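# Move empty wash bottle from shelved bench to cart's top tray

## Task

Take the empty wash bottle off the bench that has shelves and put it in the top tray of the cart so that it rests within the tray's walls; lying on its side is fine. It counts only if the bottle stays there on its own after the robot has released it and pulled away. Any wash bottle reaching the floor is a failure, and so is the robot tipping over or being left leaning.

## Robot and tools

Robot: a wheeled base that drives straight and turns in place (no sideways motion), a lifting column carrying a tilting head and two six-joint arms, each with a parallel gripper. Shoulder height S = 0.90 m + column_m. Folded, the robot is 0.73 m long, 0.62 m wide, S + 0.43 m tall; its front sits 0.40 m ahead of the column.

Frames: the base frame has its origin on the floor under the column, x forward, y left, z up; left_hand and right_hand positions are given in it. Each hand point is where the fingers join (tips 8 mm further); the hand z axis runs along the fingers (quat_wxyz), y along the opening. The odometry frame is the base frame at the start. base_odometry counts wheel rotation only, so slip looks like travel; heading is in -3.142..3.142, left positive. If turned_by_wheels and turned_by_imu disagree by over about 4% and at least 0.05 rad, the base hit something or slipped. base_tilt is in degrees, forward and right positive, with about 1 degree of fixed bias.

execute_actions: arguments "actions" (a list holding one action, or empty to just read state and pictures) and optional "cameras" (names from cam_head_left, cam_head_right, cam_left_wrist, cam_right_wrist, nav_camera, or all; null/omitted means all, [] means none). An action may contain:
- "base": exactly one of {"translate_m": d}, a relative drive in metres from the current spot, forward positive, -3 to 3; or {"rotate_rad": d}, a relative turn in radians, counter-clockwise positive, -3.2 to 3.2. Moves computed to need over 8.667 s are refused.
- "joints": absolute targets keyed by name, one flat dict covering both arms: column_m (0 to 0.8 m), head_tilt_rad (-0.61 to 1.308, positive tilts down), left_joint1_rad..left_joint6_rad and right_joint1_rad..right_joint6_rad in radians (joint1 -2.879..2.879, joint2 0..3.141, joint3 0..3.019, joint4 -1.692..1.57, joint5 -1.57..1.57 sideways swing, positive to robot's right, joint6 -2.094..2.094 hand roll), left_gripper_m / right_gripper_m fingertip gap 0 to 0.093 m.
- "speeds": optional caps for this action, translate_m 0.05-0.8 m/s, rotate_rad 0.1-1 rad/s (top values are defaults). Arms ignore speeds.
Motions start together. Unknown keys or out-of-range values reject the whole call. Omitted joints may still be chasing earlier targets. After any reported stop, the remaining calls in the same reply are skipped.

wait: {"seconds": 0-10}; commands nothing, returns state and pictures.
zoom_image: {"camera": name, "region": [x0, y0, x1, y1]} in pixels of that camera's latest full image, top-left origin, at most 504x504.
finished_scene: {"scene": n}; closes the current scene for good and reports success, so call it only once the bottle rests in the tray unaided and the robot is clear.

Results: base_status and joint_status per motion: done (within tolerance; base done means wheels turned the full amount even if slipping), off_target (stopped short, may keep pushing), contact_stop (column or base only; old target dropped), time_out, not_followed (a safety check held back an arm's targets; gripper targets still run). on_its_own describes uncommanded behaviour; "held at" is the held target, not the position. motor_effort lists left_wheel and right_wheel in percent (positive drives forward; peak in brackets; noisy, biased). Joint torques and per-arm motor temperatures also appear. wheel_motors_off = 1 means the wheel drivers are disabled.

Arm geometry (joint1 = -1.57 left or 1.57 right, joints 5, 6 = 0, arm in a vertical plane 0.23 m beside the column): a = j2 - 0.35, b = 1.05 + j2 - j3, c = b - j4 (c = 1.57 fingers vertical down). Hand is 0.12 + 0.39 sin a + 0.38 cos b + 0.25 cos c ahead and S + 0.39 cos a - 0.38 sin b - 0.25 sin c high. Example j2, j3, j4 = 0.93, 0.78, 0.14 gives 0.60 m ahead, 0.25 m below S. Real hands sit up to 5 cm lower and nearer (12 cm with heavy/far loads); trust the reported hand position. Reach about 1 m; hand can go 0.99 m below S at 0.3 m ahead. Below 0.4 m height the housing blocks a hand nearer than 0.45 m. Avoid moving arms with column_m under 0.3. Light objects (≤0.3 kg) are fine from 0.14 m above to 0.7 m below S out to 0.6 m ahead, fingers down.

Gripping: fingers 7 cm long; command a gap smaller than the object (off_target is then normal). A reading staying 0.002 m or more above target means something is held. Body behind fingers 10x7 cm; wrist camera sticks out 11 cm on one side. Small changes (under ~0.03 rad, 0.08 for joints 2-3) may not move a joint; approach contacts in ~0.05 rad steps from your last target.

Column: going down it halts with contact_stop when an arm's load changes (a touchdown), possibly sinking another 0.15-0.2 m first; it then refuses to descend until raised 0.2 m. If an arm is under something overhead, drive out before raising. It also stops on unexpected resistance; reverse 0.05 m to free it.

Base: stops only on a wheel stall (contact_stop); back off 0.05 m before retrying or turning. Tables 0.30 m up and over 0.26 m below S can slide over the housing into the column. About 3 s of hard pushing shuts the wheel motors for 2 s.

Safety: never let the arms strike or squeeze each other. Blocked arms keep pushing and heat up (worst with joint 5 turned far); relieve by sending current joint readings as targets. At 85 °C a MOTOR HOT warning appears; at 100 °C the arm goes limp and drops its load. Avoid drops, hard hits and shoves. For not_followed, move the involved joints back at least 0.05 rad or move the other arm away.

Cameras: head cameras look down by roughly head_tilt_rad (centre may be off by 0.3 rad sideways); wrist cameras look along the fingers, angled 0.62 rad toward hand +x, picture right = hand -y, up ≈ -x; nav_camera is at the base front, 0.23 m high, facing forward. Calibration K, distortion and T_world_to_cam (base frame) are supplied and may be slightly off.

Each tool is called after "Emit:" as a command line: name --argument value for each argument, lists and objects as JSON in quotes; but a table of rows of numbers goes row by row, as --pt "numbers of a row", without its own name.

## Session

Emit:
execute_actions --actions '[]'

Scene clock: 0.00 s.
Joint torques (N m, as the arm reports them, + toward a larger angle): no reading
Motor temperatures (°C, as the motors report them): left_arm=[27 27 29 29 29 29] | right_arm=[30 29 27 27 27 26]
base_odometry: x=+0.000 y=+0.000 heading=+0.000 (m, m, rad; odometry frame)
turned_by_wheels: +0.000 (rad since the last result)
turned_by_imu: +0.000 (rad since the last result)
base_tilt: forward=+0.2 right=+0.3 (deg)
base_status: not commanded
joint_positions: column_m=+0.551 head_tilt_rad=+0.876 left_joint1_rad=-1.561 left_joint2_rad=+0.874 left_joint3_rad=+0.439 left_joint4_rad=-0.906 left_joint5_rad=+0.032 left_joint6_rad=+0.083 left_gripper_m=+0.094 right_joint1_rad=+1.579 right_joint2_rad=+0.854 right_joint3_rad=+0.384 right_joint4_rad=-0.897 right_joint5_rad=+0.046 right_joint6_rad=-0.008 right_gripper_m=+0.095
joint_status: not commanded
wheel_motors_off: 0
motor_effort: left_wheel=+1 right_wheel=+1 (%)
left_hand: x=+0.1720 y=+0.2213 z=+1.2376 quat_wxyz=(+0.397, -0.028, -0.917, +0.028) (m; base frame)
right_hand: x=+0.1480 y=-0.2317 z=+1.2451 quat_wxyz=(+0.409, +0.016, -0.912, +0.017) (m; base frame)
pictures: cam_head_left, cam_head_right, cam_left_wrist, cam_right_wrist, nav_camera
Images, in order (width x height): cam_head_left 672x504, cam_head_right 672x504, cam_left_wrist 672x504, cam_right_wrist 672x504, nav_camera 672x504.

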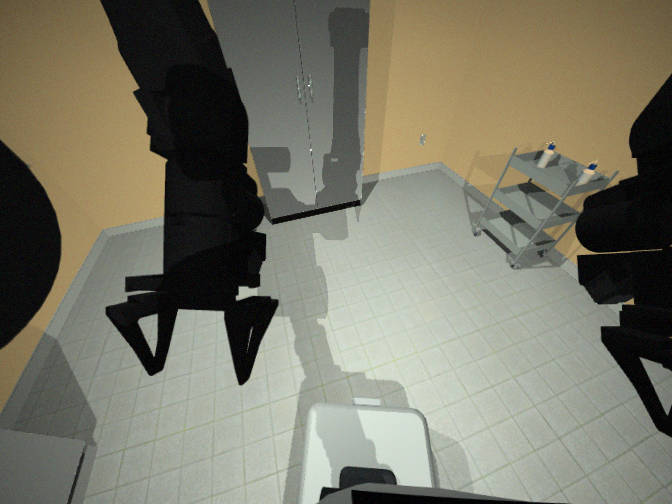

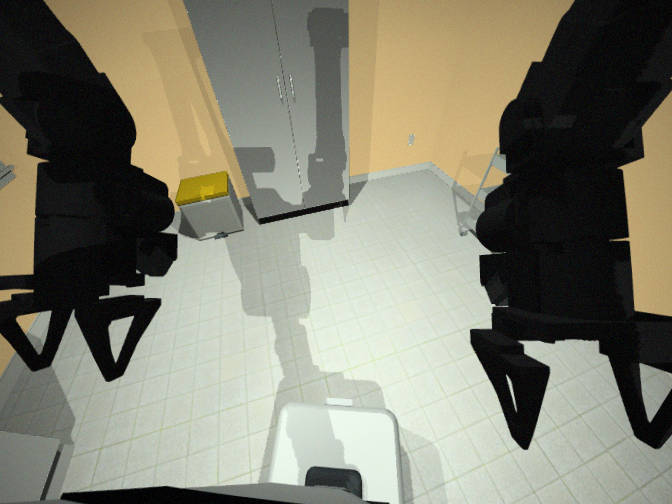

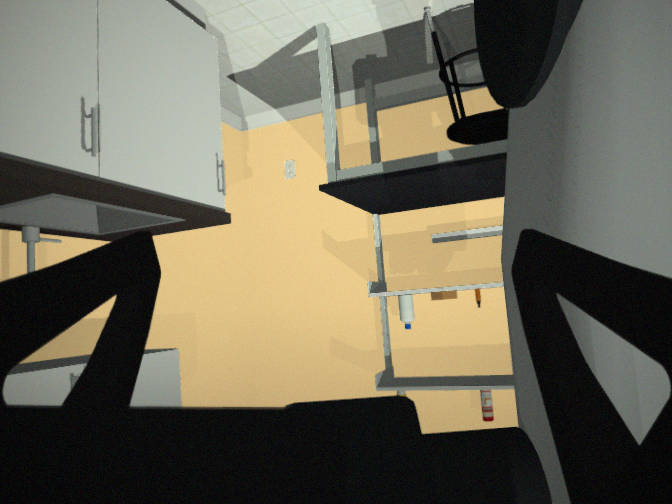

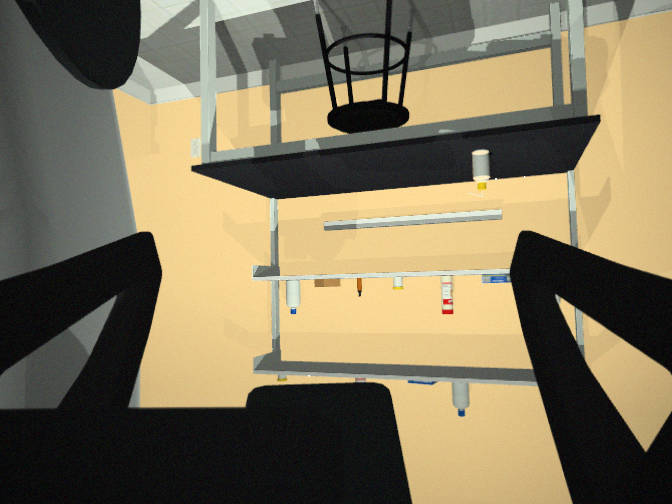

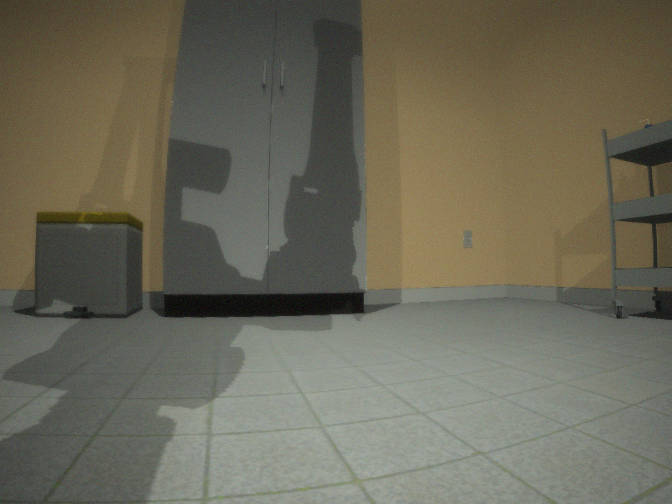

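Emit:
zoom_image --camera "cam_right_wrist" --region '[240, 130, 580, 430]'

Emit:
execute_actions --actions '[{"base":{"rotate_rad":-3.0},"joints":{"head_tilt_rad":0.5}}]' --cameras '["cam_head_left","cam_head_right"]'

Region (240, 130, 580, 430) of cam_right_wrist's 672x504 image, scaled by 1.482, with more detail than that image has; it fills the top 445 rows of this view, and the rest is white.

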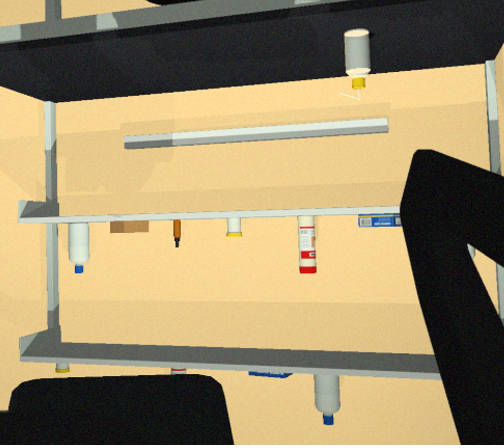

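Scene clock: 7.20 s.
Joint torques (N m, as the arm reports them, + toward a larger angle): left_arm=[-1.32 -8.09 -0.64 -1.21  0.03 -0.01] | right_arm=[-0.5  -5.46 -1.59 -1.17  0.11 -0.1 ]
Motor temperatures (°C, as the motors report them): left_arm=[27 27 29 29 29 29] | right_arm=[30 29 27 27 27 26]
base_odometry: x=+0.000 y=+0.000 heading=-2.999 (m, m, rad; odometry frame)
turned_by_wheels: -2.999 (rad since the last result)
turned_by_imu: -2.976 (rad since the last result)
base_tilt: forward=+0.1 right=+0.3 (deg)
base_status: done
joint_positions: column_m=+0.551 head_tilt_rad=+0.518 left_joint1_rad=-1.561 left_joint2_rad=+0.874 left_joint3_rad=+0.439 left_joint4_rad=-0.906 left_joint5_rad=+0.032 left_joint6_rad=+0.083 left_gripper_m=+0.094 right_joint1_rad=+1.579 right_joint2_rad=+0.854 right_joint3_rad=+0.384 right_joint4_rad=-0.897 right_joint5_rad=+0.046 right_joint6_rad=-0.008 right_gripper_m=+0.095
joint_status: all done
wheel_motors_off: 0
motor_effort: left_wheel=+0(40) right_wheel=-1(36) (%)
left_hand: x=+0.1720 y=+0.2213 z=+1.2376 quat_wxyz=(+0.397, -0.028, -0.917, +0.028) (m; base frame)
right_hand: x=+0.1480 y=-0.2317 z=+1.2451 quat_wxyz=(+0.409, +0.016, -0.912, +0.017) (m; base frame)
pictures: cam_head_left, cam_head_right
camera_calibration (this result's frames):
cam_head_left: T_world_to_cam=[[0.0818713, -0.996636, -0.00359491, 0.0668187], [-0.428236, -0.0319211, -0.903103, 1.41276], [0.899951, 0.0754777, -0.429409, 0.531448], [0, 0, 0, 1]] pos_world=[0.121246, 0.0715782, 1.50431]
cam_head_right: T_world_to_cam=[[0.0835726, -0.996422, -0.0126142, -0.0453025], [-0.442341, -0.0257514, -0.896477, 1.39887], [0.892945, 0.0805007, -0.44291, 0.554944], [0, 0, 0, 1]] pos_world=[0.127029, -0.053791, 1.49927]
Images, in order (width x height): cam_head_left 672x504, cam_head_right 672x504.

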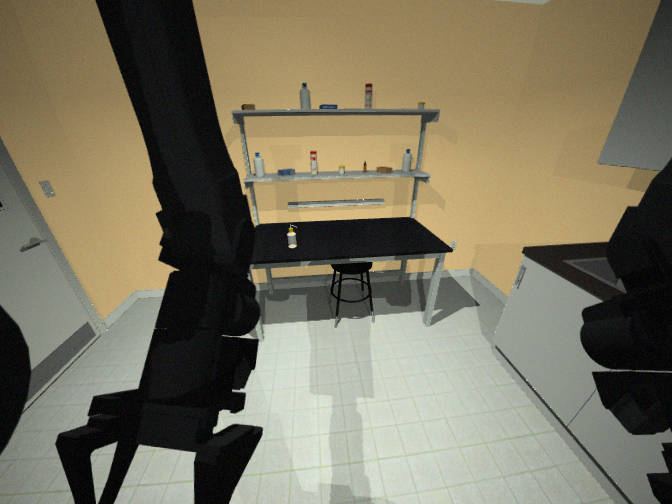

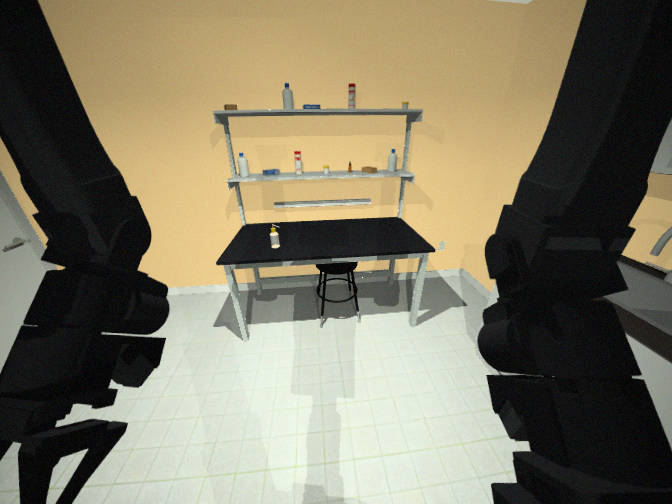

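Emit:
execute_actions --actions '[{"base":{"rotate_rad":0.155},"joints":{"head_tilt_rad":0.6,"left_joint2_rad":1.2,"left_joint3_rad":1.0,"left_joint4_rad":0.8,"left_joint5_rad":0,"left_joint6_rad":0,"column_m":0.35}}]' --cameras '[]'

Emit:
execute_actions --actions '[{"base":{"translate_m":0.45}}]' --cameras '["cam_head_left","cam_head_right","cam_left_wrist"]'

Scene clock: 18.77 s.
Joint torques (N m, as the arm reports them, + toward a larger angle): left_arm=[ -1.16 -20.04   4.55   3.02  -0.02  -0.11] | right_arm=[ 0.57 -5.35 -1.54 -1.31  0.18 -0.07]
Motor temperatures (°C, as the motors report them): left_arm=[27 28 29 29 29 29] | right_arm=[30 29 28 27 27 26]
base_odometry: x=+0.000 y=+0.000 heading=-2.845 (m, m, rad; odometry frame)
turned_by_wheels: +0.154 (rad since the last result)
turned_by_imu: +0.156 (rad since the last result)
base_tilt: forward=+0.1 right=+0.3 (deg)
base_status: done
joint_positions: column_m=+0.350 head_tilt_rad=+0.604 left_joint1_rad=-1.561 left_joint2_rad=+1.203 left_joint3_rad=+0.999 left_joint4_rad=+0.786 left_joint5_rad=+0.001 left_joint6_rad=+0.010 left_gripper_m=+0.094 right_joint1_rad=+1.579 right_joint2_rad=+0.854 right_joint3_rad=+0.384 right_joint4_rad=-0.897 right_joint5_rad=+0.046 right_joint6_rad=-0.008 right_gripper_m=+0.095
joint_status: all done
wheel_motors_off: 0
motor_effort: left_wheel=-3(22) right_wheel=+5(21) (%)
left_hand: x=+0.7547 y=+0.2295 z=+1.0313 quat_wxyz=(-0.525, -0.005, -0.851, -0.007) (m; base frame)
right_hand: x=+0.1480 y=-0.2317 z=+1.0438 quat_wxyz=(+0.409, +0.016, -0.912, +0.017) (m; base frame)
pictures: none
No camera images: the call's "cameras" was empty. Leave "cameras" out to get every camera's image.

Scene clock: 21.37 s.
Joint torques (N m, as the arm reports them, + toward a larger angle): left_arm=[ -1.27 -19.93   4.72   3.07  -0.02  -0.11] | right_arm=[-0.52 -5.85 -1.38 -1.35  0.14 -0.11]
Motor temperatures (°C, as the motors report them): left_arm=[27 28 29 29 29 29] | right_arm=[30 29 28 27 27 26]
base_odometry: x=-0.430 y=-0.131 heading=-2.846 (m, m, rad; odometry frame)
turned_by_wheels: -0.001 (rad since the last result)
turned_by_imu: -0.002 (rad since the last result)
base_tilt: forward=+0.1 right=+0.2 (deg)
base_status: done
joint_positions: column_m=+0.350 head_tilt_rad=+0.604 left_joint1_rad=-1.561 left_joint2_rad=+1.203 left_joint3_rad=+0.999 left_joint4_rad=+0.786 left_joint5_rad=+0.001 left_joint6_rad=+0.010 left_gripper_m=+0.094 right_joint1_rad=+1.579 right_joint2_rad=+0.854 right_joint3_rad=+0.384 right_joint4_rad=-0.897 right_joint5_rad=+0.046 right_joint6_rad=-0.008 right_gripper_m=+0.095
joint_status: not commanded
wheel_motors_off: 0
motor_effort: left_wheel=-3(46) right_wheel=+1(59) (%)
left_hand: x=+0.7544 y=+0.2295 z=+1.0311 quat_wxyz=(-0.525, -0.005, -0.851, -0.007) (m; base frame)
right_hand: x=+0.1483 y=-0.2317 z=+1.0437 quat_wxyz=(+0.409, +0.016, -0.912, +0.017) (m; base frame)
pictures: cam_head_left, cam_head_right, cam_left_wrist
camera_calibration (this result's frames):
cam_head_left: T_world_to_cam=[[0.0812635, -0.996636, -0.0105872, 0.0754673], [-0.503941, -0.0319211, -0.863148, 1.18133], [0.859907, 0.0754777, -0.50484, 0.547771], [0, 0, 0, 1]] pos_world=[0.118155, 0.0715782, 1.297]
cam_head_right: T_world_to_cam=[[0.0821868, -0.996422, -0.0197189, -0.0382807], [-0.517427, -0.0257514, -0.85534, 1.16716], [0.851771, 0.0805007, -0.517692, 0.567738], [0, 0, 0, 1]] pos_world=[0.123485, -0.053791, 1.29148]
cam_left_wrist: T_world_to_cam=[[-0.00863103, -0.999739, -0.0211575, 0.257088], [-0.882587, 0.0175624, -0.469822, 1.15044], [0.470071, 0.0146182, -0.882508, 0.675178], [0, 0, 0, 1]] pos_world=[0.700196, 0.226946, 1.14179]
Images, in order (width x height): cam_head_left 672x504, cam_head_right 672x504, cam_left_wrist 672x504.

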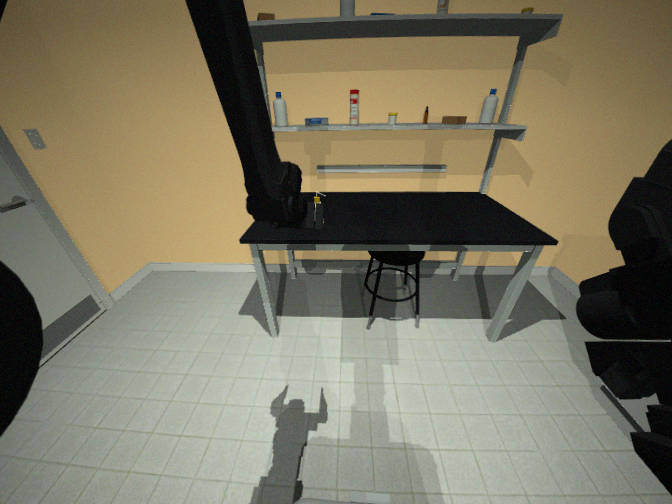

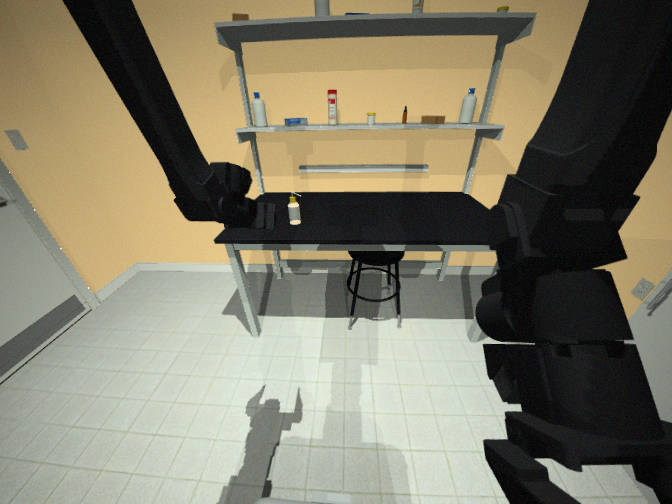

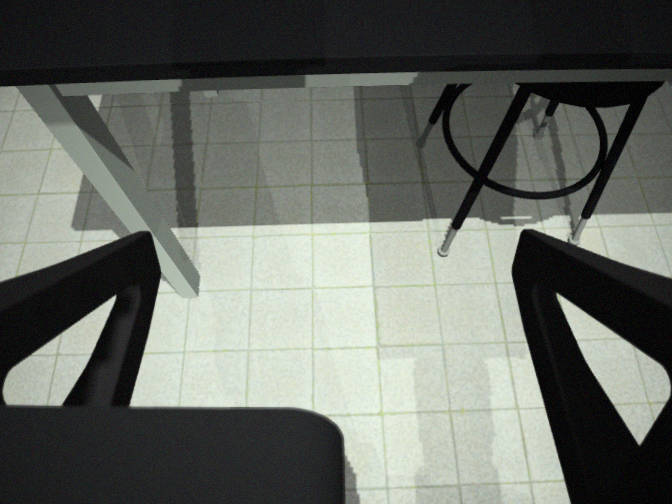

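Emit:
execute_actions --actions '[{"base":{"rotate_rad":0.042},"joints":{"column_m":0.13}}]' --cameras '[]'

Emit:
execute_actions --actions '[{"base":{"translate_m":0.4}}]' --cameras '["cam_head_left","cam_head_right","cam_left_wrist"]'

Scene clock: 29.37 s.
Joint torques (N m, as the arm reports them, + toward a larger angle): left_arm=[ -1.36 -19.49   4.72   3.01  -0.01  -0.11] | right_arm=[ 0.2  -5.7  -1.35 -0.86  0.14 -0.09]
Motor temperatures (°C, as the motors report them): left_arm=[27 29 29 29 29 29] | right_arm=[30 29 28 27 27 26]
base_odometry: x=-0.431 y=-0.131 heading=-2.806 (m, m, rad; odometry frame)
turned_by_wheels: +0.040 (rad since the last result)
turned_by_imu: +0.042 (rad since the last result)
base_tilt: forward=+0.1 right=+0.3 (deg)
base_status: done
joint_positions: column_m=+0.130 head_tilt_rad=+0.604 left_joint1_rad=-1.561 left_joint2_rad=+1.203 left_joint3_rad=+0.999 left_joint4_rad=+0.786 left_joint5_rad=+0.001 left_joint6_rad=+0.010 left_gripper_m=+0.094 right_joint1_rad=+1.579 right_joint2_rad=+0.854 right_joint3_rad=+0.384 right_joint4_rad=-0.897 right_joint5_rad=+0.046 right_joint6_rad=-0.008 right_gripper_m=+0.095
joint_status: all done
wheel_motors_off: 0
motor_effort: left_wheel=-1(43) right_wheel=+0(44) (%)
left_hand: x=+0.7544 y=+0.2296 z=+0.8111 quat_wxyz=(-0.525, -0.005, -0.851, -0.007) (m; base frame)
right_hand: x=+0.1483 y=-0.2317 z=+0.8237 quat_wxyz=(+0.409, +0.016, -0.912, +0.017) (m; base frame)
pictures: none
No camera images: the call's "cameras" was empty. Leave "cameras" out to get every camera's image.

Scene clock: 31.83 s.
Joint torques (N m, as the arm reports them, + toward a larger angle): left_arm=[ -1.39 -19.64   4.54   3.04  -0.01  -0.1 ] | right_arm=[-0.11 -4.96 -1.73 -1.12  0.12 -0.08]
Motor temperatures (°C, as the motors report them): left_arm=[27 29 29 29 29 29] | right_arm=[30 29 28 27 27 26]
base_odometry: x=-0.808 y=-0.263 heading=-2.805 (m, m, rad; odometry frame)
turned_by_wheels: +0.001 (rad since the last result)
turned_by_imu: +0.001 (rad since the last result)
base_tilt: forward=+0.1 right=+0.2 (deg)
base_status: done
joint_positions: column_m=+0.130 head_tilt_rad=+0.604 left_joint1_rad=-1.561 left_joint2_rad=+1.203 left_joint3_rad=+0.999 left_joint4_rad=+0.786 left_joint5_rad=+0.001 left_joint6_rad=+0.010 left_gripper_m=+0.094 right_joint1_rad=+1.579 right_joint2_rad=+0.854 right_joint3_rad=+0.385 right_joint4_rad=-0.897 right_joint5_rad=+0.046 right_joint6_rad=-0.008 right_gripper_m=+0.095
joint_status: not commanded
wheel_motors_off: 0
motor_effort: left_wheel=+3(49) right_wheel=-2(42) (%)
left_hand: x=+0.7544 y=+0.2296 z=+0.8111 quat_wxyz=(-0.525, -0.005, -0.851, -0.007) (m; base frame)
right_hand: x=+0.1487 y=-0.2317 z=+0.8236 quat_wxyz=(+0.409, +0.016, -0.912, +0.017) (m; base frame)
pictures: cam_head_left, cam_head_right, cam_left_wrist
camera_calibration (this result's frames):
cam_head_left: T_world_to_cam=[[0.0812626, -0.996636, -0.0105936, 0.0731453], [-0.504009, -0.0319211, -0.863108, 0.991387], [0.859867, 0.0754777, -0.504908, 0.43678], [0, 0, 0, 1]] pos_world=[0.118152, 0.0715782, 1.07698]
cam_head_right: T_world_to_cam=[[0.0821852, -0.996422, -0.0197255, -0.0426117], [-0.517495, -0.0257514, -0.855299, 0.978938], [0.85173, 0.0805007, -0.51776, 0.453919], [0, 0, 0, 1]] pos_world=[0.123481, -0.053791, 1.07146]
cam_left_wrist: T_world_to_cam=[[-0.00794931, -0.999737, -0.0214998, 0.252327], [-0.882597, 0.0171215, -0.469819, 1.04718], [0.470064, 0.0152409, -0.882501, 0.480875], [0, 0, 0, 1]] pos_world=[0.700197, 0.227002, 0.921781]
Images, in order (width x height): cam_head_left 672x504, cam_head_right 672x504, cam_left_wrist 672x504.

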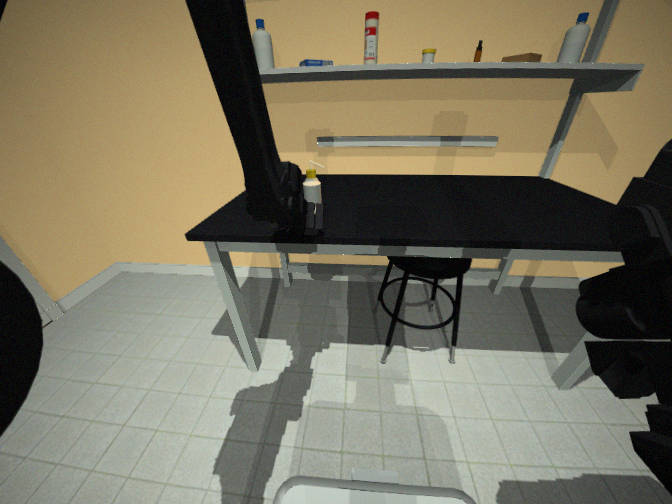

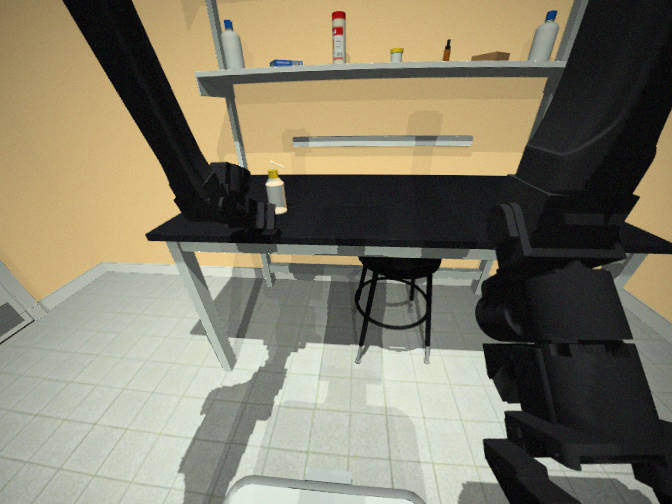

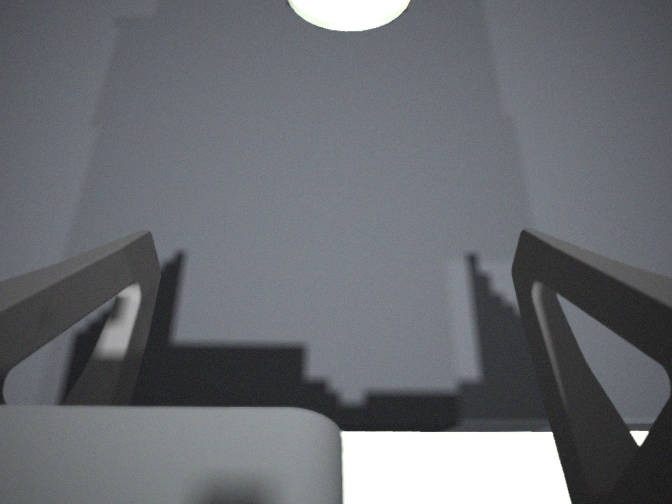

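Emit:
execute_actions --actions '[{"base":{"translate_m":0.195},"speeds":{"translate_m":0.2}}]' --cameras '["cam_head_right","cam_left_wrist"]'

Scene clock: 36.13 s.
Joint torques (N m, as the arm reports them, + toward a larger angle): left_arm=[ -1.25 -19.72   4.73   3.04   0.    -0.11] | right_arm=[-0.57 -5.8  -1.64 -1.22  0.11 -0.13]
Motor temperatures (°C, as the motors report them): left_arm=[27 29 29 29 29 29] | right_arm=[30 29 28 27 27 26]
base_odometry: x=-0.992 y=-0.328 heading=-2.804 (m, m, rad; odometry frame)
turned_by_wheels: +0.001 (rad since the last result)
turned_by_imu: +0.002 (rad since the last result)
base_tilt: forward=+0.1 right=+0.3 (deg)
base_status: done
joint_positions: column_m=+0.130 head_tilt_rad=+0.604 left_joint1_rad=-1.561 left_joint2_rad=+1.203 left_joint3_rad=+0.998 left_joint4_rad=+0.786 left_joint5_rad=+0.001 left_joint6_rad=+0.010 left_gripper_m=+0.094 right_joint1_rad=+1.579 right_joint2_rad=+0.854 right_joint3_rad=+0.384 right_joint4_rad=-0.897 right_joint5_rad=+0.046 right_joint6_rad=-0.008 right_gripper_m=+0.095
joint_status: not commanded
wheel_motors_off: 0
motor_effort: left_wheel=+1(38) right_wheel=-2(32) (%)
left_hand: x=+0.7540 y=+0.2296 z=+0.8108 quat_wxyz=(-0.525, -0.005, -0.851, -0.007) (m; base frame)
right_hand: x=+0.1478 y=-0.2317 z=+0.8238 quat_wxyz=(+0.409, +0.016, -0.912, +0.017) (m; base frame)
pictures: cam_head_right, cam_left_wrist
camera_calibration (this result's frames):
cam_head_right: T_world_to_cam=[[0.0821842, -0.996422, -0.0197299, -0.0426067], [-0.517541, -0.0257514, -0.855271, 0.97891], [0.851703, 0.0805007, -0.517805, 0.453971], [0, 0, 0, 1]] pos_world=[0.123479, -0.053791, 1.07146]
cam_left_wrist: T_world_to_cam=[[-0.00795924, -0.999737, -0.02149, 0.252318], [-0.882955, 0.0171141, -0.469146, 1.04646], [0.46939, 0.0152406, -0.882859, 0.481615], [0, 0, 0, 1]] pos_world=[0.69992, 0.227003, 0.921563]
Images, in order (width x height): cam_head_right 672x504, cam_left_wrist 672x504.

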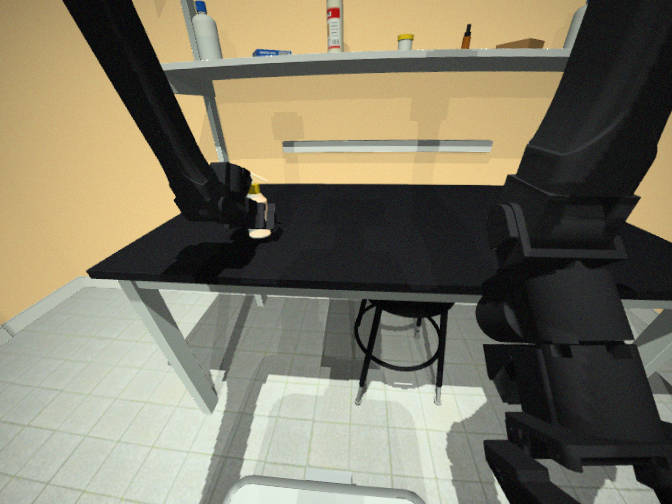

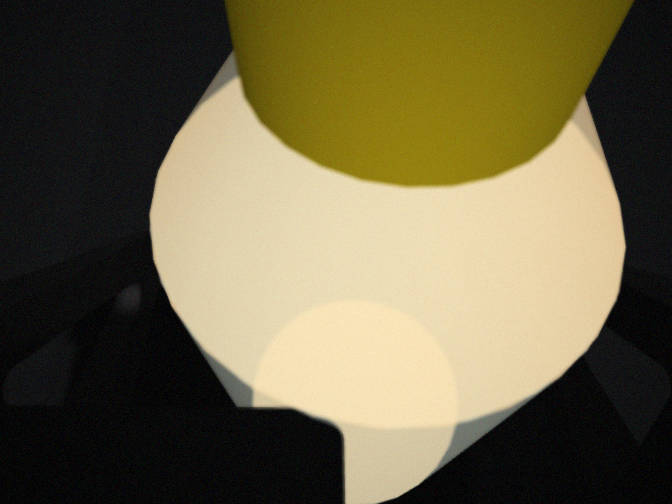

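Bottle sits between the fingers.

Emit:
execute_actions --actions '[{"joints":{"left_gripper_m":0.04}}]' --cameras '["cam_head_right"]'

Emit:
execute_actions --actions '[{"joints":{"column_m":0.3}}]' --cameras '["cam_head_right","cam_head_left"]'

Scene clock: 38.53 s.
Joint torques (N m, as the arm reports them, + toward a larger angle): left_arm=[ -1.04 -19.99   4.83   3.08   0.    -0.1 ] | right_arm=[-1.03 -5.73 -1.73 -1.27  0.12 -0.12]
Motor temperatures (°C, as the motors report them): left_arm=[27 29 29 29 29 29] | right_arm=[30 29 28 27 27 26]
base_odometry: x=-0.992 y=-0.328 heading=-2.804 (m, m, rad; odometry frame)
turned_by_wheels: +0.000 (rad since the last result)
turned_by_imu: +0.001 (rad since the last result)
base_tilt: forward=+0.1 right=+0.3 (deg)
base_status: not commanded
joint_positions: column_m=+0.130 head_tilt_rad=+0.604 left_joint1_rad=-1.561 left_joint2_rad=+1.203 left_joint3_rad=+0.998 left_joint4_rad=+0.786 left_joint5_rad=+0.001 left_joint6_rad=+0.009 left_gripper_m=+0.053 right_joint1_rad=+1.579 right_joint2_rad=+0.854 right_joint3_rad=+0.384 right_joint4_rad=-0.897 right_joint5_rad=+0.046 right_joint6_rad=-0.008 right_gripper_m=+0.095
joint_status: left_gripper_m off_target (ended at +0.053, target +0.040)
wheel_motors_off: 0
motor_effort: left_wheel=+2(0) right_wheel=-3(2) (%)
left_hand: x=+0.7540 y=+0.2296 z=+0.8108 quat_wxyz=(-0.525, -0.004, -0.851, -0.007) (m; base frame)
right_hand: x=+0.1478 y=-0.2317 z=+0.8238 quat_wxyz=(+0.409, +0.016, -0.912, +0.017) (m; base frame)
pictures: cam_head_right
camera_calibration (this result's frames):
cam_head_right: T_world_to_cam=[[0.0821842, -0.996422, -0.0197299, -0.0426067], [-0.517541, -0.0257514, -0.855271, 0.97891], [0.851702, 0.0805007, -0.517805, 0.453971], [0, 0, 0, 1]] pos_world=[0.123479, -0.053791, 1.07146]
Images, in order (width x height): cam_head_right 672x504.

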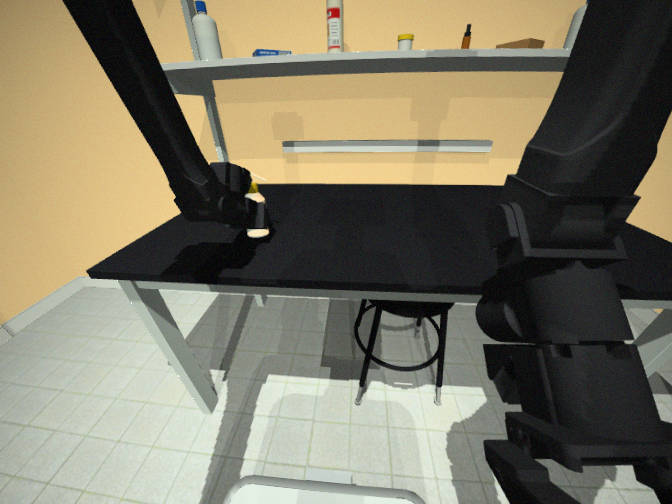

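Scene clock: 41.33 s.
Joint torques (N m, as the arm reports them, + toward a larger angle): left_arm=[ -1.29 -19.48   4.61   3.02   0.    -0.1 ] | right_arm=[-0.55 -5.78 -1.47 -1.3   0.13 -0.08]
Motor temperatures (°C, as the motors report them): left_arm=[27 29 29 29 29 29] | right_arm=[30 29 28 27 27 26]
base_odometry: x=-0.992 y=-0.328 heading=-2.804 (m, m, rad; odometry frame)
turned_by_wheels: +0.000 (rad since the last result)
turned_by_imu: +0.001 (rad since the last result)
base_tilt: forward=+0.1 right=+0.3 (deg)
base_status: not commanded
joint_positions: column_m=+0.300 head_tilt_rad=+0.604 left_joint1_rad=-1.561 left_joint2_rad=+1.203 left_joint3_rad=+0.998 left_joint4_rad=+0.786 left_joint5_rad=+0.001 left_joint6_rad=+0.009 left_gripper_m=+0.053 right_joint1_rad=+1.579 right_joint2_rad=+0.854 right_joint3_rad=+0.384 right_joint4_rad=-0.897 right_joint5_rad=+0.046 right_joint6_rad=-0.008 right_gripper_m=+0.095
joint_status: all done
wheel_motors_off: 0
motor_effort: left_wheel=+3(3) right_wheel=-3(3) (%)
left_hand: x=+0.7540 y=+0.2296 z=+0.9807 quat_wxyz=(-0.525, -0.004, -0.851, -0.007) (m; base frame)
right_hand: x=+0.1478 y=-0.2317 z=+0.9937 quat_wxyz=(+0.409, +0.016, -0.912, +0.017) (m; base frame)
pictures: cam_head_left, cam_head_right
camera_calibration (this result's frames):
cam_head_left: T_world_to_cam=[[0.0812619, -0.996636, -0.0105991, 0.0749519], [-0.504068, -0.0319211, -0.863074, 1.13796], [0.859833, 0.0754777, -0.504967, 0.522624], [0, 0, 0, 1]] pos_world=[0.118149, 0.0715782, 1.24685]
cam_head_right: T_world_to_cam=[[0.0821839, -0.996422, -0.019731, -0.0392537], [-0.517553, -0.0257514, -0.855263, 1.12418], [0.851695, 0.0805007, -0.517818, 0.541946], [0, 0, 0, 1]] pos_world=[0.123478, -0.053791, 1.24133]
Images, in order (width x height): cam_head_left 672x504, cam_head_right 672x504.

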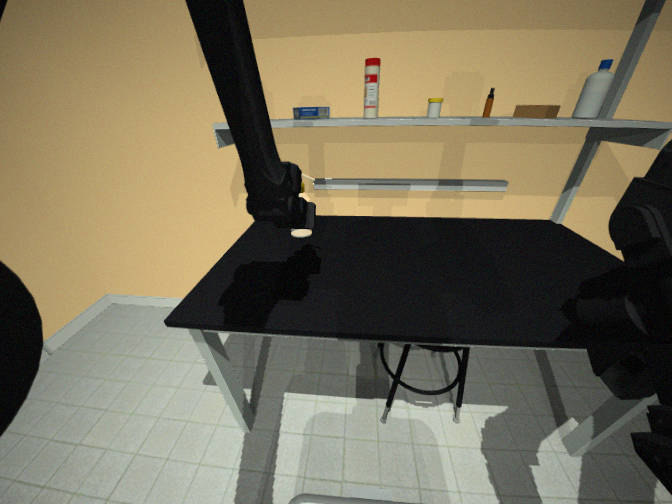

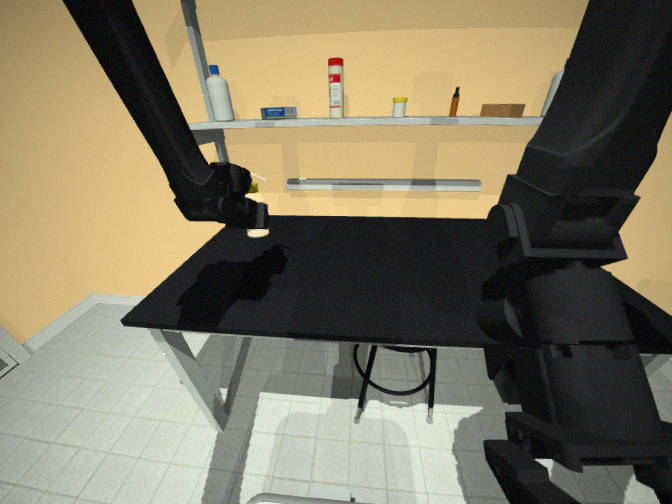

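Emit:
execute_actions --actions '[{"base":{"translate_m":-0.9},"joints":{"column_m":0.5}}]' --cameras '[]'

Emit:
execute_actions --actions '[{"base":{"rotate_rad":2.1},"speeds":{"rotate_rad":0.7}}]' --cameras '["cam_head_left","cam_head_right","nav_camera"]'

Scene clock: 48.93 s.
Joint torques (N m, as the arm reports them, + toward a larger angle): left_arm=[ -1.34 -19.82   4.88   3.01  -0.01  -0.1 ] | right_arm=[-0.36 -5.58 -1.64 -1.17  0.12 -0.15]
Motor temperatures (°C, as the motors report them): left_arm=[27 29 30 29 29 29] | right_arm=[30 29 28 27 27 26]
base_odometry: x=-0.143 y=-0.030 heading=-2.804 (m, m, rad; odometry frame)
turned_by_wheels: +0.001 (rad since the last result)
turned_by_imu: +0.006 (rad since the last result)
base_tilt: forward=+0.1 right=+0.3 (deg)
base_status: done
joint_positions: column_m=+0.500 head_tilt_rad=+0.604 left_joint1_rad=-1.561 left_joint2_rad=+1.203 left_joint3_rad=+0.997 left_joint4_rad=+0.786 left_joint5_rad=+0.001 left_joint6_rad=+0.009 left_gripper_m=+0.053 right_joint1_rad=+1.579 right_joint2_rad=+0.854 right_joint3_rad=+0.380 right_joint4_rad=-0.897 right_joint5_rad=+0.046 right_joint6_rad=-0.008 right_gripper_m=+0.095
joint_status: all done
wheel_motors_off: 0
motor_effort: left_wheel=+0(53) right_wheel=-3(48) (%)
left_hand: x=+0.7535 y=+0.2296 z=+1.1803 quat_wxyz=(-0.524, -0.004, -0.852, -0.007) (m; base frame)
right_hand: x=+0.1462 y=-0.2317 z=+1.1942 quat_wxyz=(+0.411, +0.016, -0.911, +0.017) (m; base frame)
pictures: none
No camera images: the call's "cameras" was empty. Leave "cameras" out to get every camera's image.

Scene clock: 52.93 s.
Joint torques (N m, as the arm reports them, + toward a larger angle): left_arm=[ -1.22 -19.7    4.83   3.03  -0.01  -0.1 ] | right_arm=[ 0.56 -5.99 -1.25 -0.92  0.1  -0.1 ]
Motor temperatures (°C, as the motors report them): left_arm=[27 29 30 29 29 29] | right_arm=[30 29 28 27 27 26]
base_odometry: x=-0.143 y=-0.030 heading=-0.704 (m, m, rad; odometry frame)
turned_by_wheels: +2.100 (rad since the last result)
turned_by_imu: +2.083 (rad since the last result)
base_tilt: forward=+0.1 right=+0.2 (deg)
base_status: done
joint_positions: column_m=+0.500 head_tilt_rad=+0.604 left_joint1_rad=-1.561 left_joint2_rad=+1.203 left_joint3_rad=+0.997 left_joint4_rad=+0.786 left_joint5_rad=+0.001 left_joint6_rad=+0.009 left_gripper_m=+0.053 right_joint1_rad=+1.579 right_joint2_rad=+0.854 right_joint3_rad=+0.380 right_joint4_rad=-0.897 right_joint5_rad=+0.046 right_joint6_rad=-0.008 right_gripper_m=+0.095
joint_status: not commanded
wheel_motors_off: 0
motor_effort: left_wheel=-1(45) right_wheel=+1(47) (%)
left_hand: x=+0.7535 y=+0.2294 z=+1.1803 quat_wxyz=(-0.524, -0.004, -0.852, -0.007) (m; base frame)
right_hand: x=+0.1462 y=-0.2317 z=+1.1942 quat_wxyz=(+0.411, +0.016, -0.911, +0.017) (m; base frame)
pictures: cam_head_left, cam_head_right, nav_camera
camera_calibration (this result's frames):
cam_head_left: T_world_to_cam=[[0.081261, -0.996636, -0.0106064, 0.0770827], [-0.504145, -0.0319211, -0.863029, 1.31053], [0.859788, 0.0754777, -0.505043, 0.623745], [0, 0, 0, 1]] pos_world=[0.118146, 0.0715782, 1.44686]
cam_head_right: T_world_to_cam=[[0.0821821, -0.996422, -0.0197383, -0.0352961], [-0.517629, -0.0257514, -0.855218, 1.29519], [0.851649, 0.0805007, -0.517893, 0.645636], [0, 0, 0, 1]] pos_world=[0.123474, -0.053791, 1.44134]
Images, in order (width x height): cam_head_left 672x504, cam_head_right 672x504, nav_camera 672x504.

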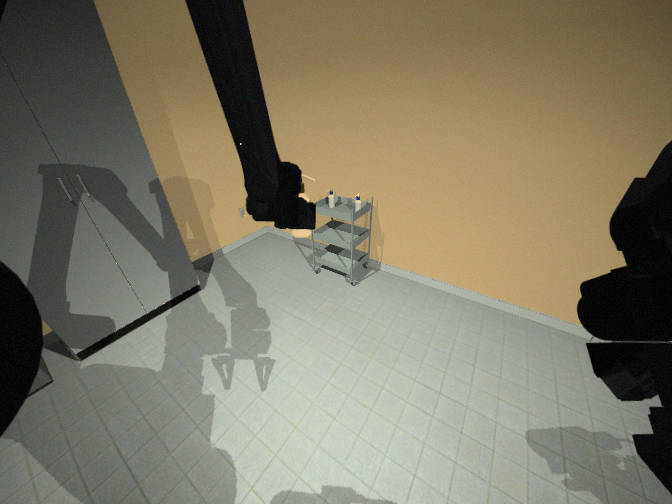

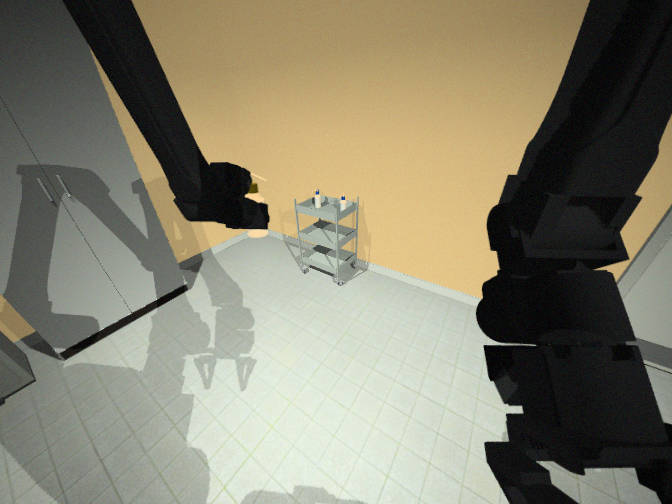

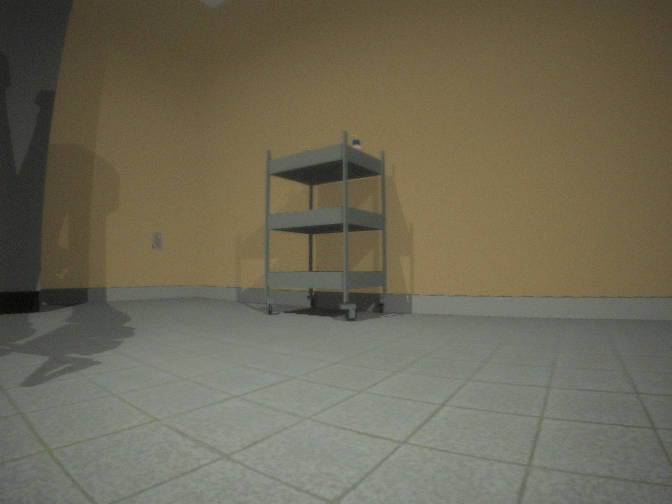

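Emit:
execute_actions --actions '[{"base":{"translate_m":1.0},"joints":{"head_tilt_rad":0.75}}]' --cameras '["cam_head_left","cam_head_right"]'

Scene clock: 59.63 s.
Joint torques (N m, as the arm reports them, + toward a larger angle): left_arm=[ -1.25 -20.31   4.86   3.04   0.    -0.1 ] | right_arm=[ 0.01 -6.11 -1.37 -1.11  0.15 -0.1 ]
Motor temperatures (°C, as the motors report them): left_arm=[27 30 30 29 29 29] | right_arm=[30 29 28 27 27 26]
base_odometry: x=+0.620 y=-0.677 heading=-0.703 (m, m, rad; odometry frame)
turned_by_wheels: +0.001 (rad since the last result)
turned_by_imu: +0.000 (rad since the last result)
base_tilt: forward=+0.1 right=+0.3 (deg)
base_status: done
joint_positions: column_m=+0.500 head_tilt_rad=+0.753 left_joint1_rad=-1.561 left_joint2_rad=+1.203 left_joint3_rad=+0.997 left_joint4_rad=+0.786 left_joint5_rad=+0.001 left_joint6_rad=+0.009 left_gripper_m=+0.053 right_joint1_rad=+1.579 right_joint2_rad=+0.854 right_joint3_rad=+0.384 right_joint4_rad=-0.897 right_joint5_rad=+0.046 right_joint6_rad=-0.008 right_gripper_m=+0.095
joint_status: all done
wheel_motors_off: 0
motor_effort: left_wheel=+1(54) right_wheel=+0(49) (%)
left_hand: x=+0.7535 y=+0.2294 z=+1.1803 quat_wxyz=(-0.524, -0.004, -0.852, -0.007) (m; base frame)
right_hand: x=+0.1478 y=-0.2317 z=+1.1937 quat_wxyz=(+0.409, +0.016, -0.912, +0.017) (m; base frame)
pictures: cam_head_left, cam_head_right
camera_calibration (this result's frames):
cam_head_left: T_world_to_cam=[[0.0787958, -0.996636, -0.0225181, 0.094906], [-0.62634, -0.0319211, -0.778896, 1.19163], [0.775558, 0.0754777, -0.626748, 0.808802], [0, 0, 0, 1]] pos_world=[0.111613, 0.0715782, 1.43721]
cam_head_right: T_world_to_cam=[[0.078355, -0.996422, -0.0316858, -0.0173517], [-0.63852, -0.0257514, -0.769175, 1.17338], [0.765606, 0.0805007, -0.638253, 0.828783], [0, 0, 0, 1]] pos_world=[0.116066, -0.053791, 1.43096]
Images, in order (width x height): cam_head_left 672x504, cam_head_right 672x504.

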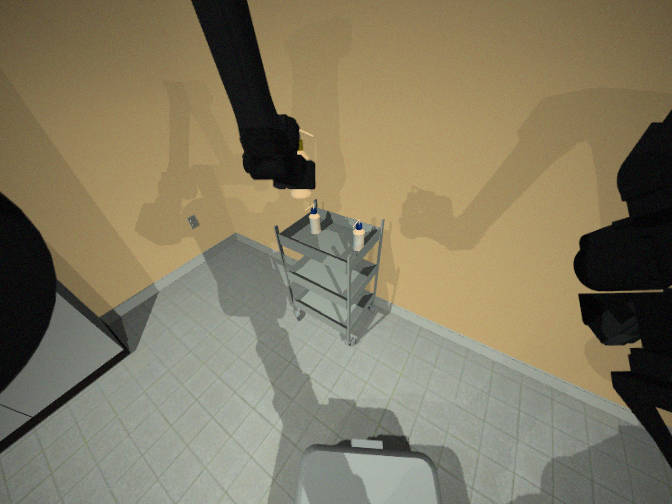

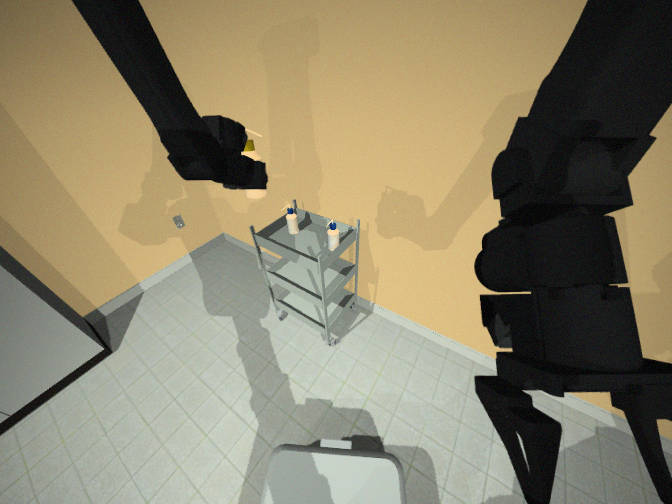

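Emit:
zoom_image --camera "cam_head_left" --region '[260, 190, 400, 350]'

Region (260, 190, 400, 350) of cam_head_left's 672x504 image, scaled by 3.150, with more detail than that image has; it fills the left 441 columns of this view, and the rest is white.

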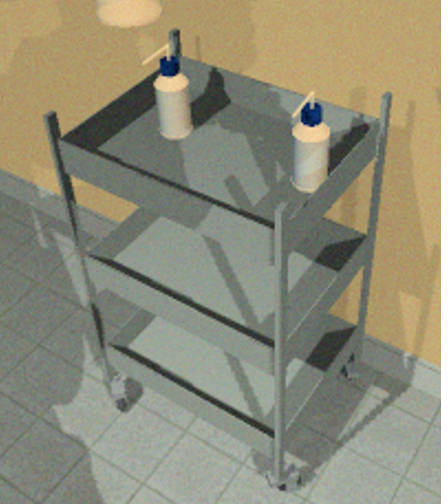

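Emit:
execute_actions --actions '[{"base":{"translate_m":0.45},"joints":{"column_m":0.25},"speeds":{"translate_m":0.3}}]' --cameras '["cam_head_left","cam_head_right"]'

Scene clock: 69.57 s.
Joint torques (N m, as the arm reports them, + toward a larger angle): left_arm=[ -1.31 -20.19   4.99   2.99   0.    -0.1 ] | right_arm=[ 0.04 -5.75 -1.35 -1.31  0.1  -0.13]
Motor temperatures (°C, as the motors report them): left_arm=[27 30 30 29 29 29] | right_arm=[30 30 28 27 27 26]
base_odometry: x=+0.963 y=-0.968 heading=-0.703 (m, m, rad; odometry frame)
turned_by_wheels: +0.000 (rad since the last result)
turned_by_imu: +0.001 (rad since the last result)
base_tilt: forward=+0.1 right=+0.3 (deg)
base_status: done
joint_positions: column_m=+0.250 head_tilt_rad=+0.753 left_joint1_rad=-1.561 left_joint2_rad=+1.203 left_joint3_rad=+0.996 left_joint4_rad=+0.786 left_joint5_rad=+0.001 left_joint6_rad=+0.009 left_gripper_m=+0.053 right_joint1_rad=+1.579 right_joint2_rad=+0.854 right_joint3_rad=+0.383 right_joint4_rad=-0.897 right_joint5_rad=+0.046 right_joint6_rad=-0.008 right_gripper_m=+0.095
joint_status: all done
wheel_motors_off: 0
motor_effort: left_wheel=+1(31) right_wheel=-1(30) (%)
left_hand: x=+0.7531 y=+0.2294 z=+0.9302 quat_wxyz=(-0.524, -0.004, -0.852, -0.007) (m; base frame)
right_hand: x=+0.1476 y=-0.2317 z=+0.9439 quat_wxyz=(+0.409, +0.016, -0.912, +0.017) (m; base frame)
pictures: cam_head_left, cam_head_right
camera_calibration (this result's frames):
cam_head_left: T_world_to_cam=[[0.0787933, -0.996636, -0.0225267, 0.0892898], [-0.626425, -0.0319211, -0.778828, 0.996915], [0.775489, 0.0754777, -0.626833, 0.652297], [0, 0, 0, 1]] pos_world=[0.111607, 0.0715782, 1.18732]
cam_head_right: T_world_to_cam=[[0.0783516, -0.996422, -0.0316944, -0.0252587], [-0.638603, -0.0257514, -0.769105, 0.981099], [0.765537, 0.0805007, -0.638336, 0.669402], [0, 0, 0, 1]] pos_world=[0.11606, -0.053791, 1.18107]
Images, in order (width x height): cam_head_left 672x504, cam_head_right 672x504.

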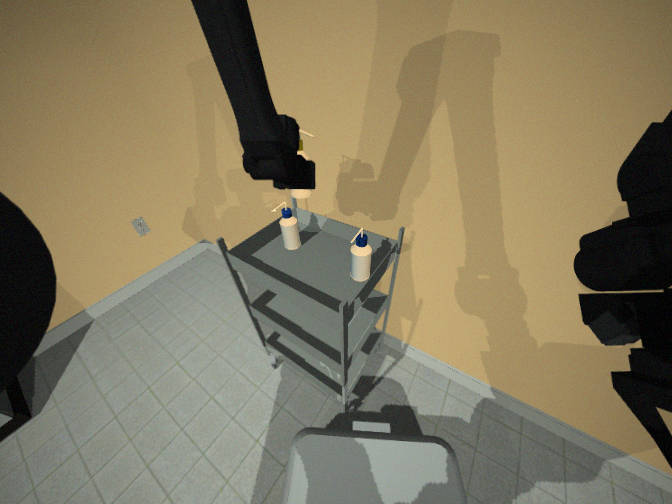

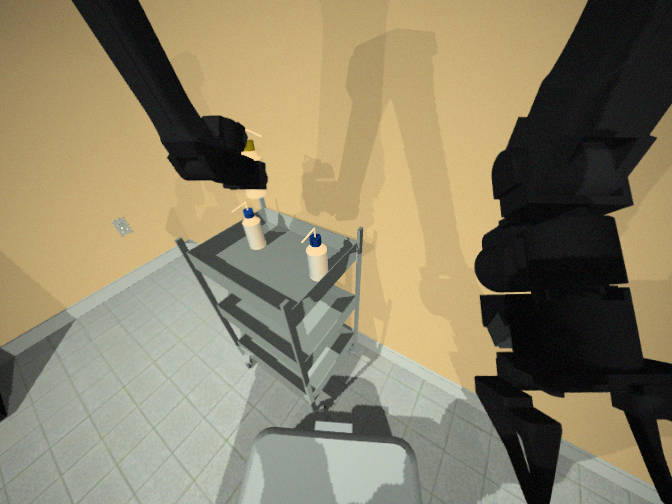

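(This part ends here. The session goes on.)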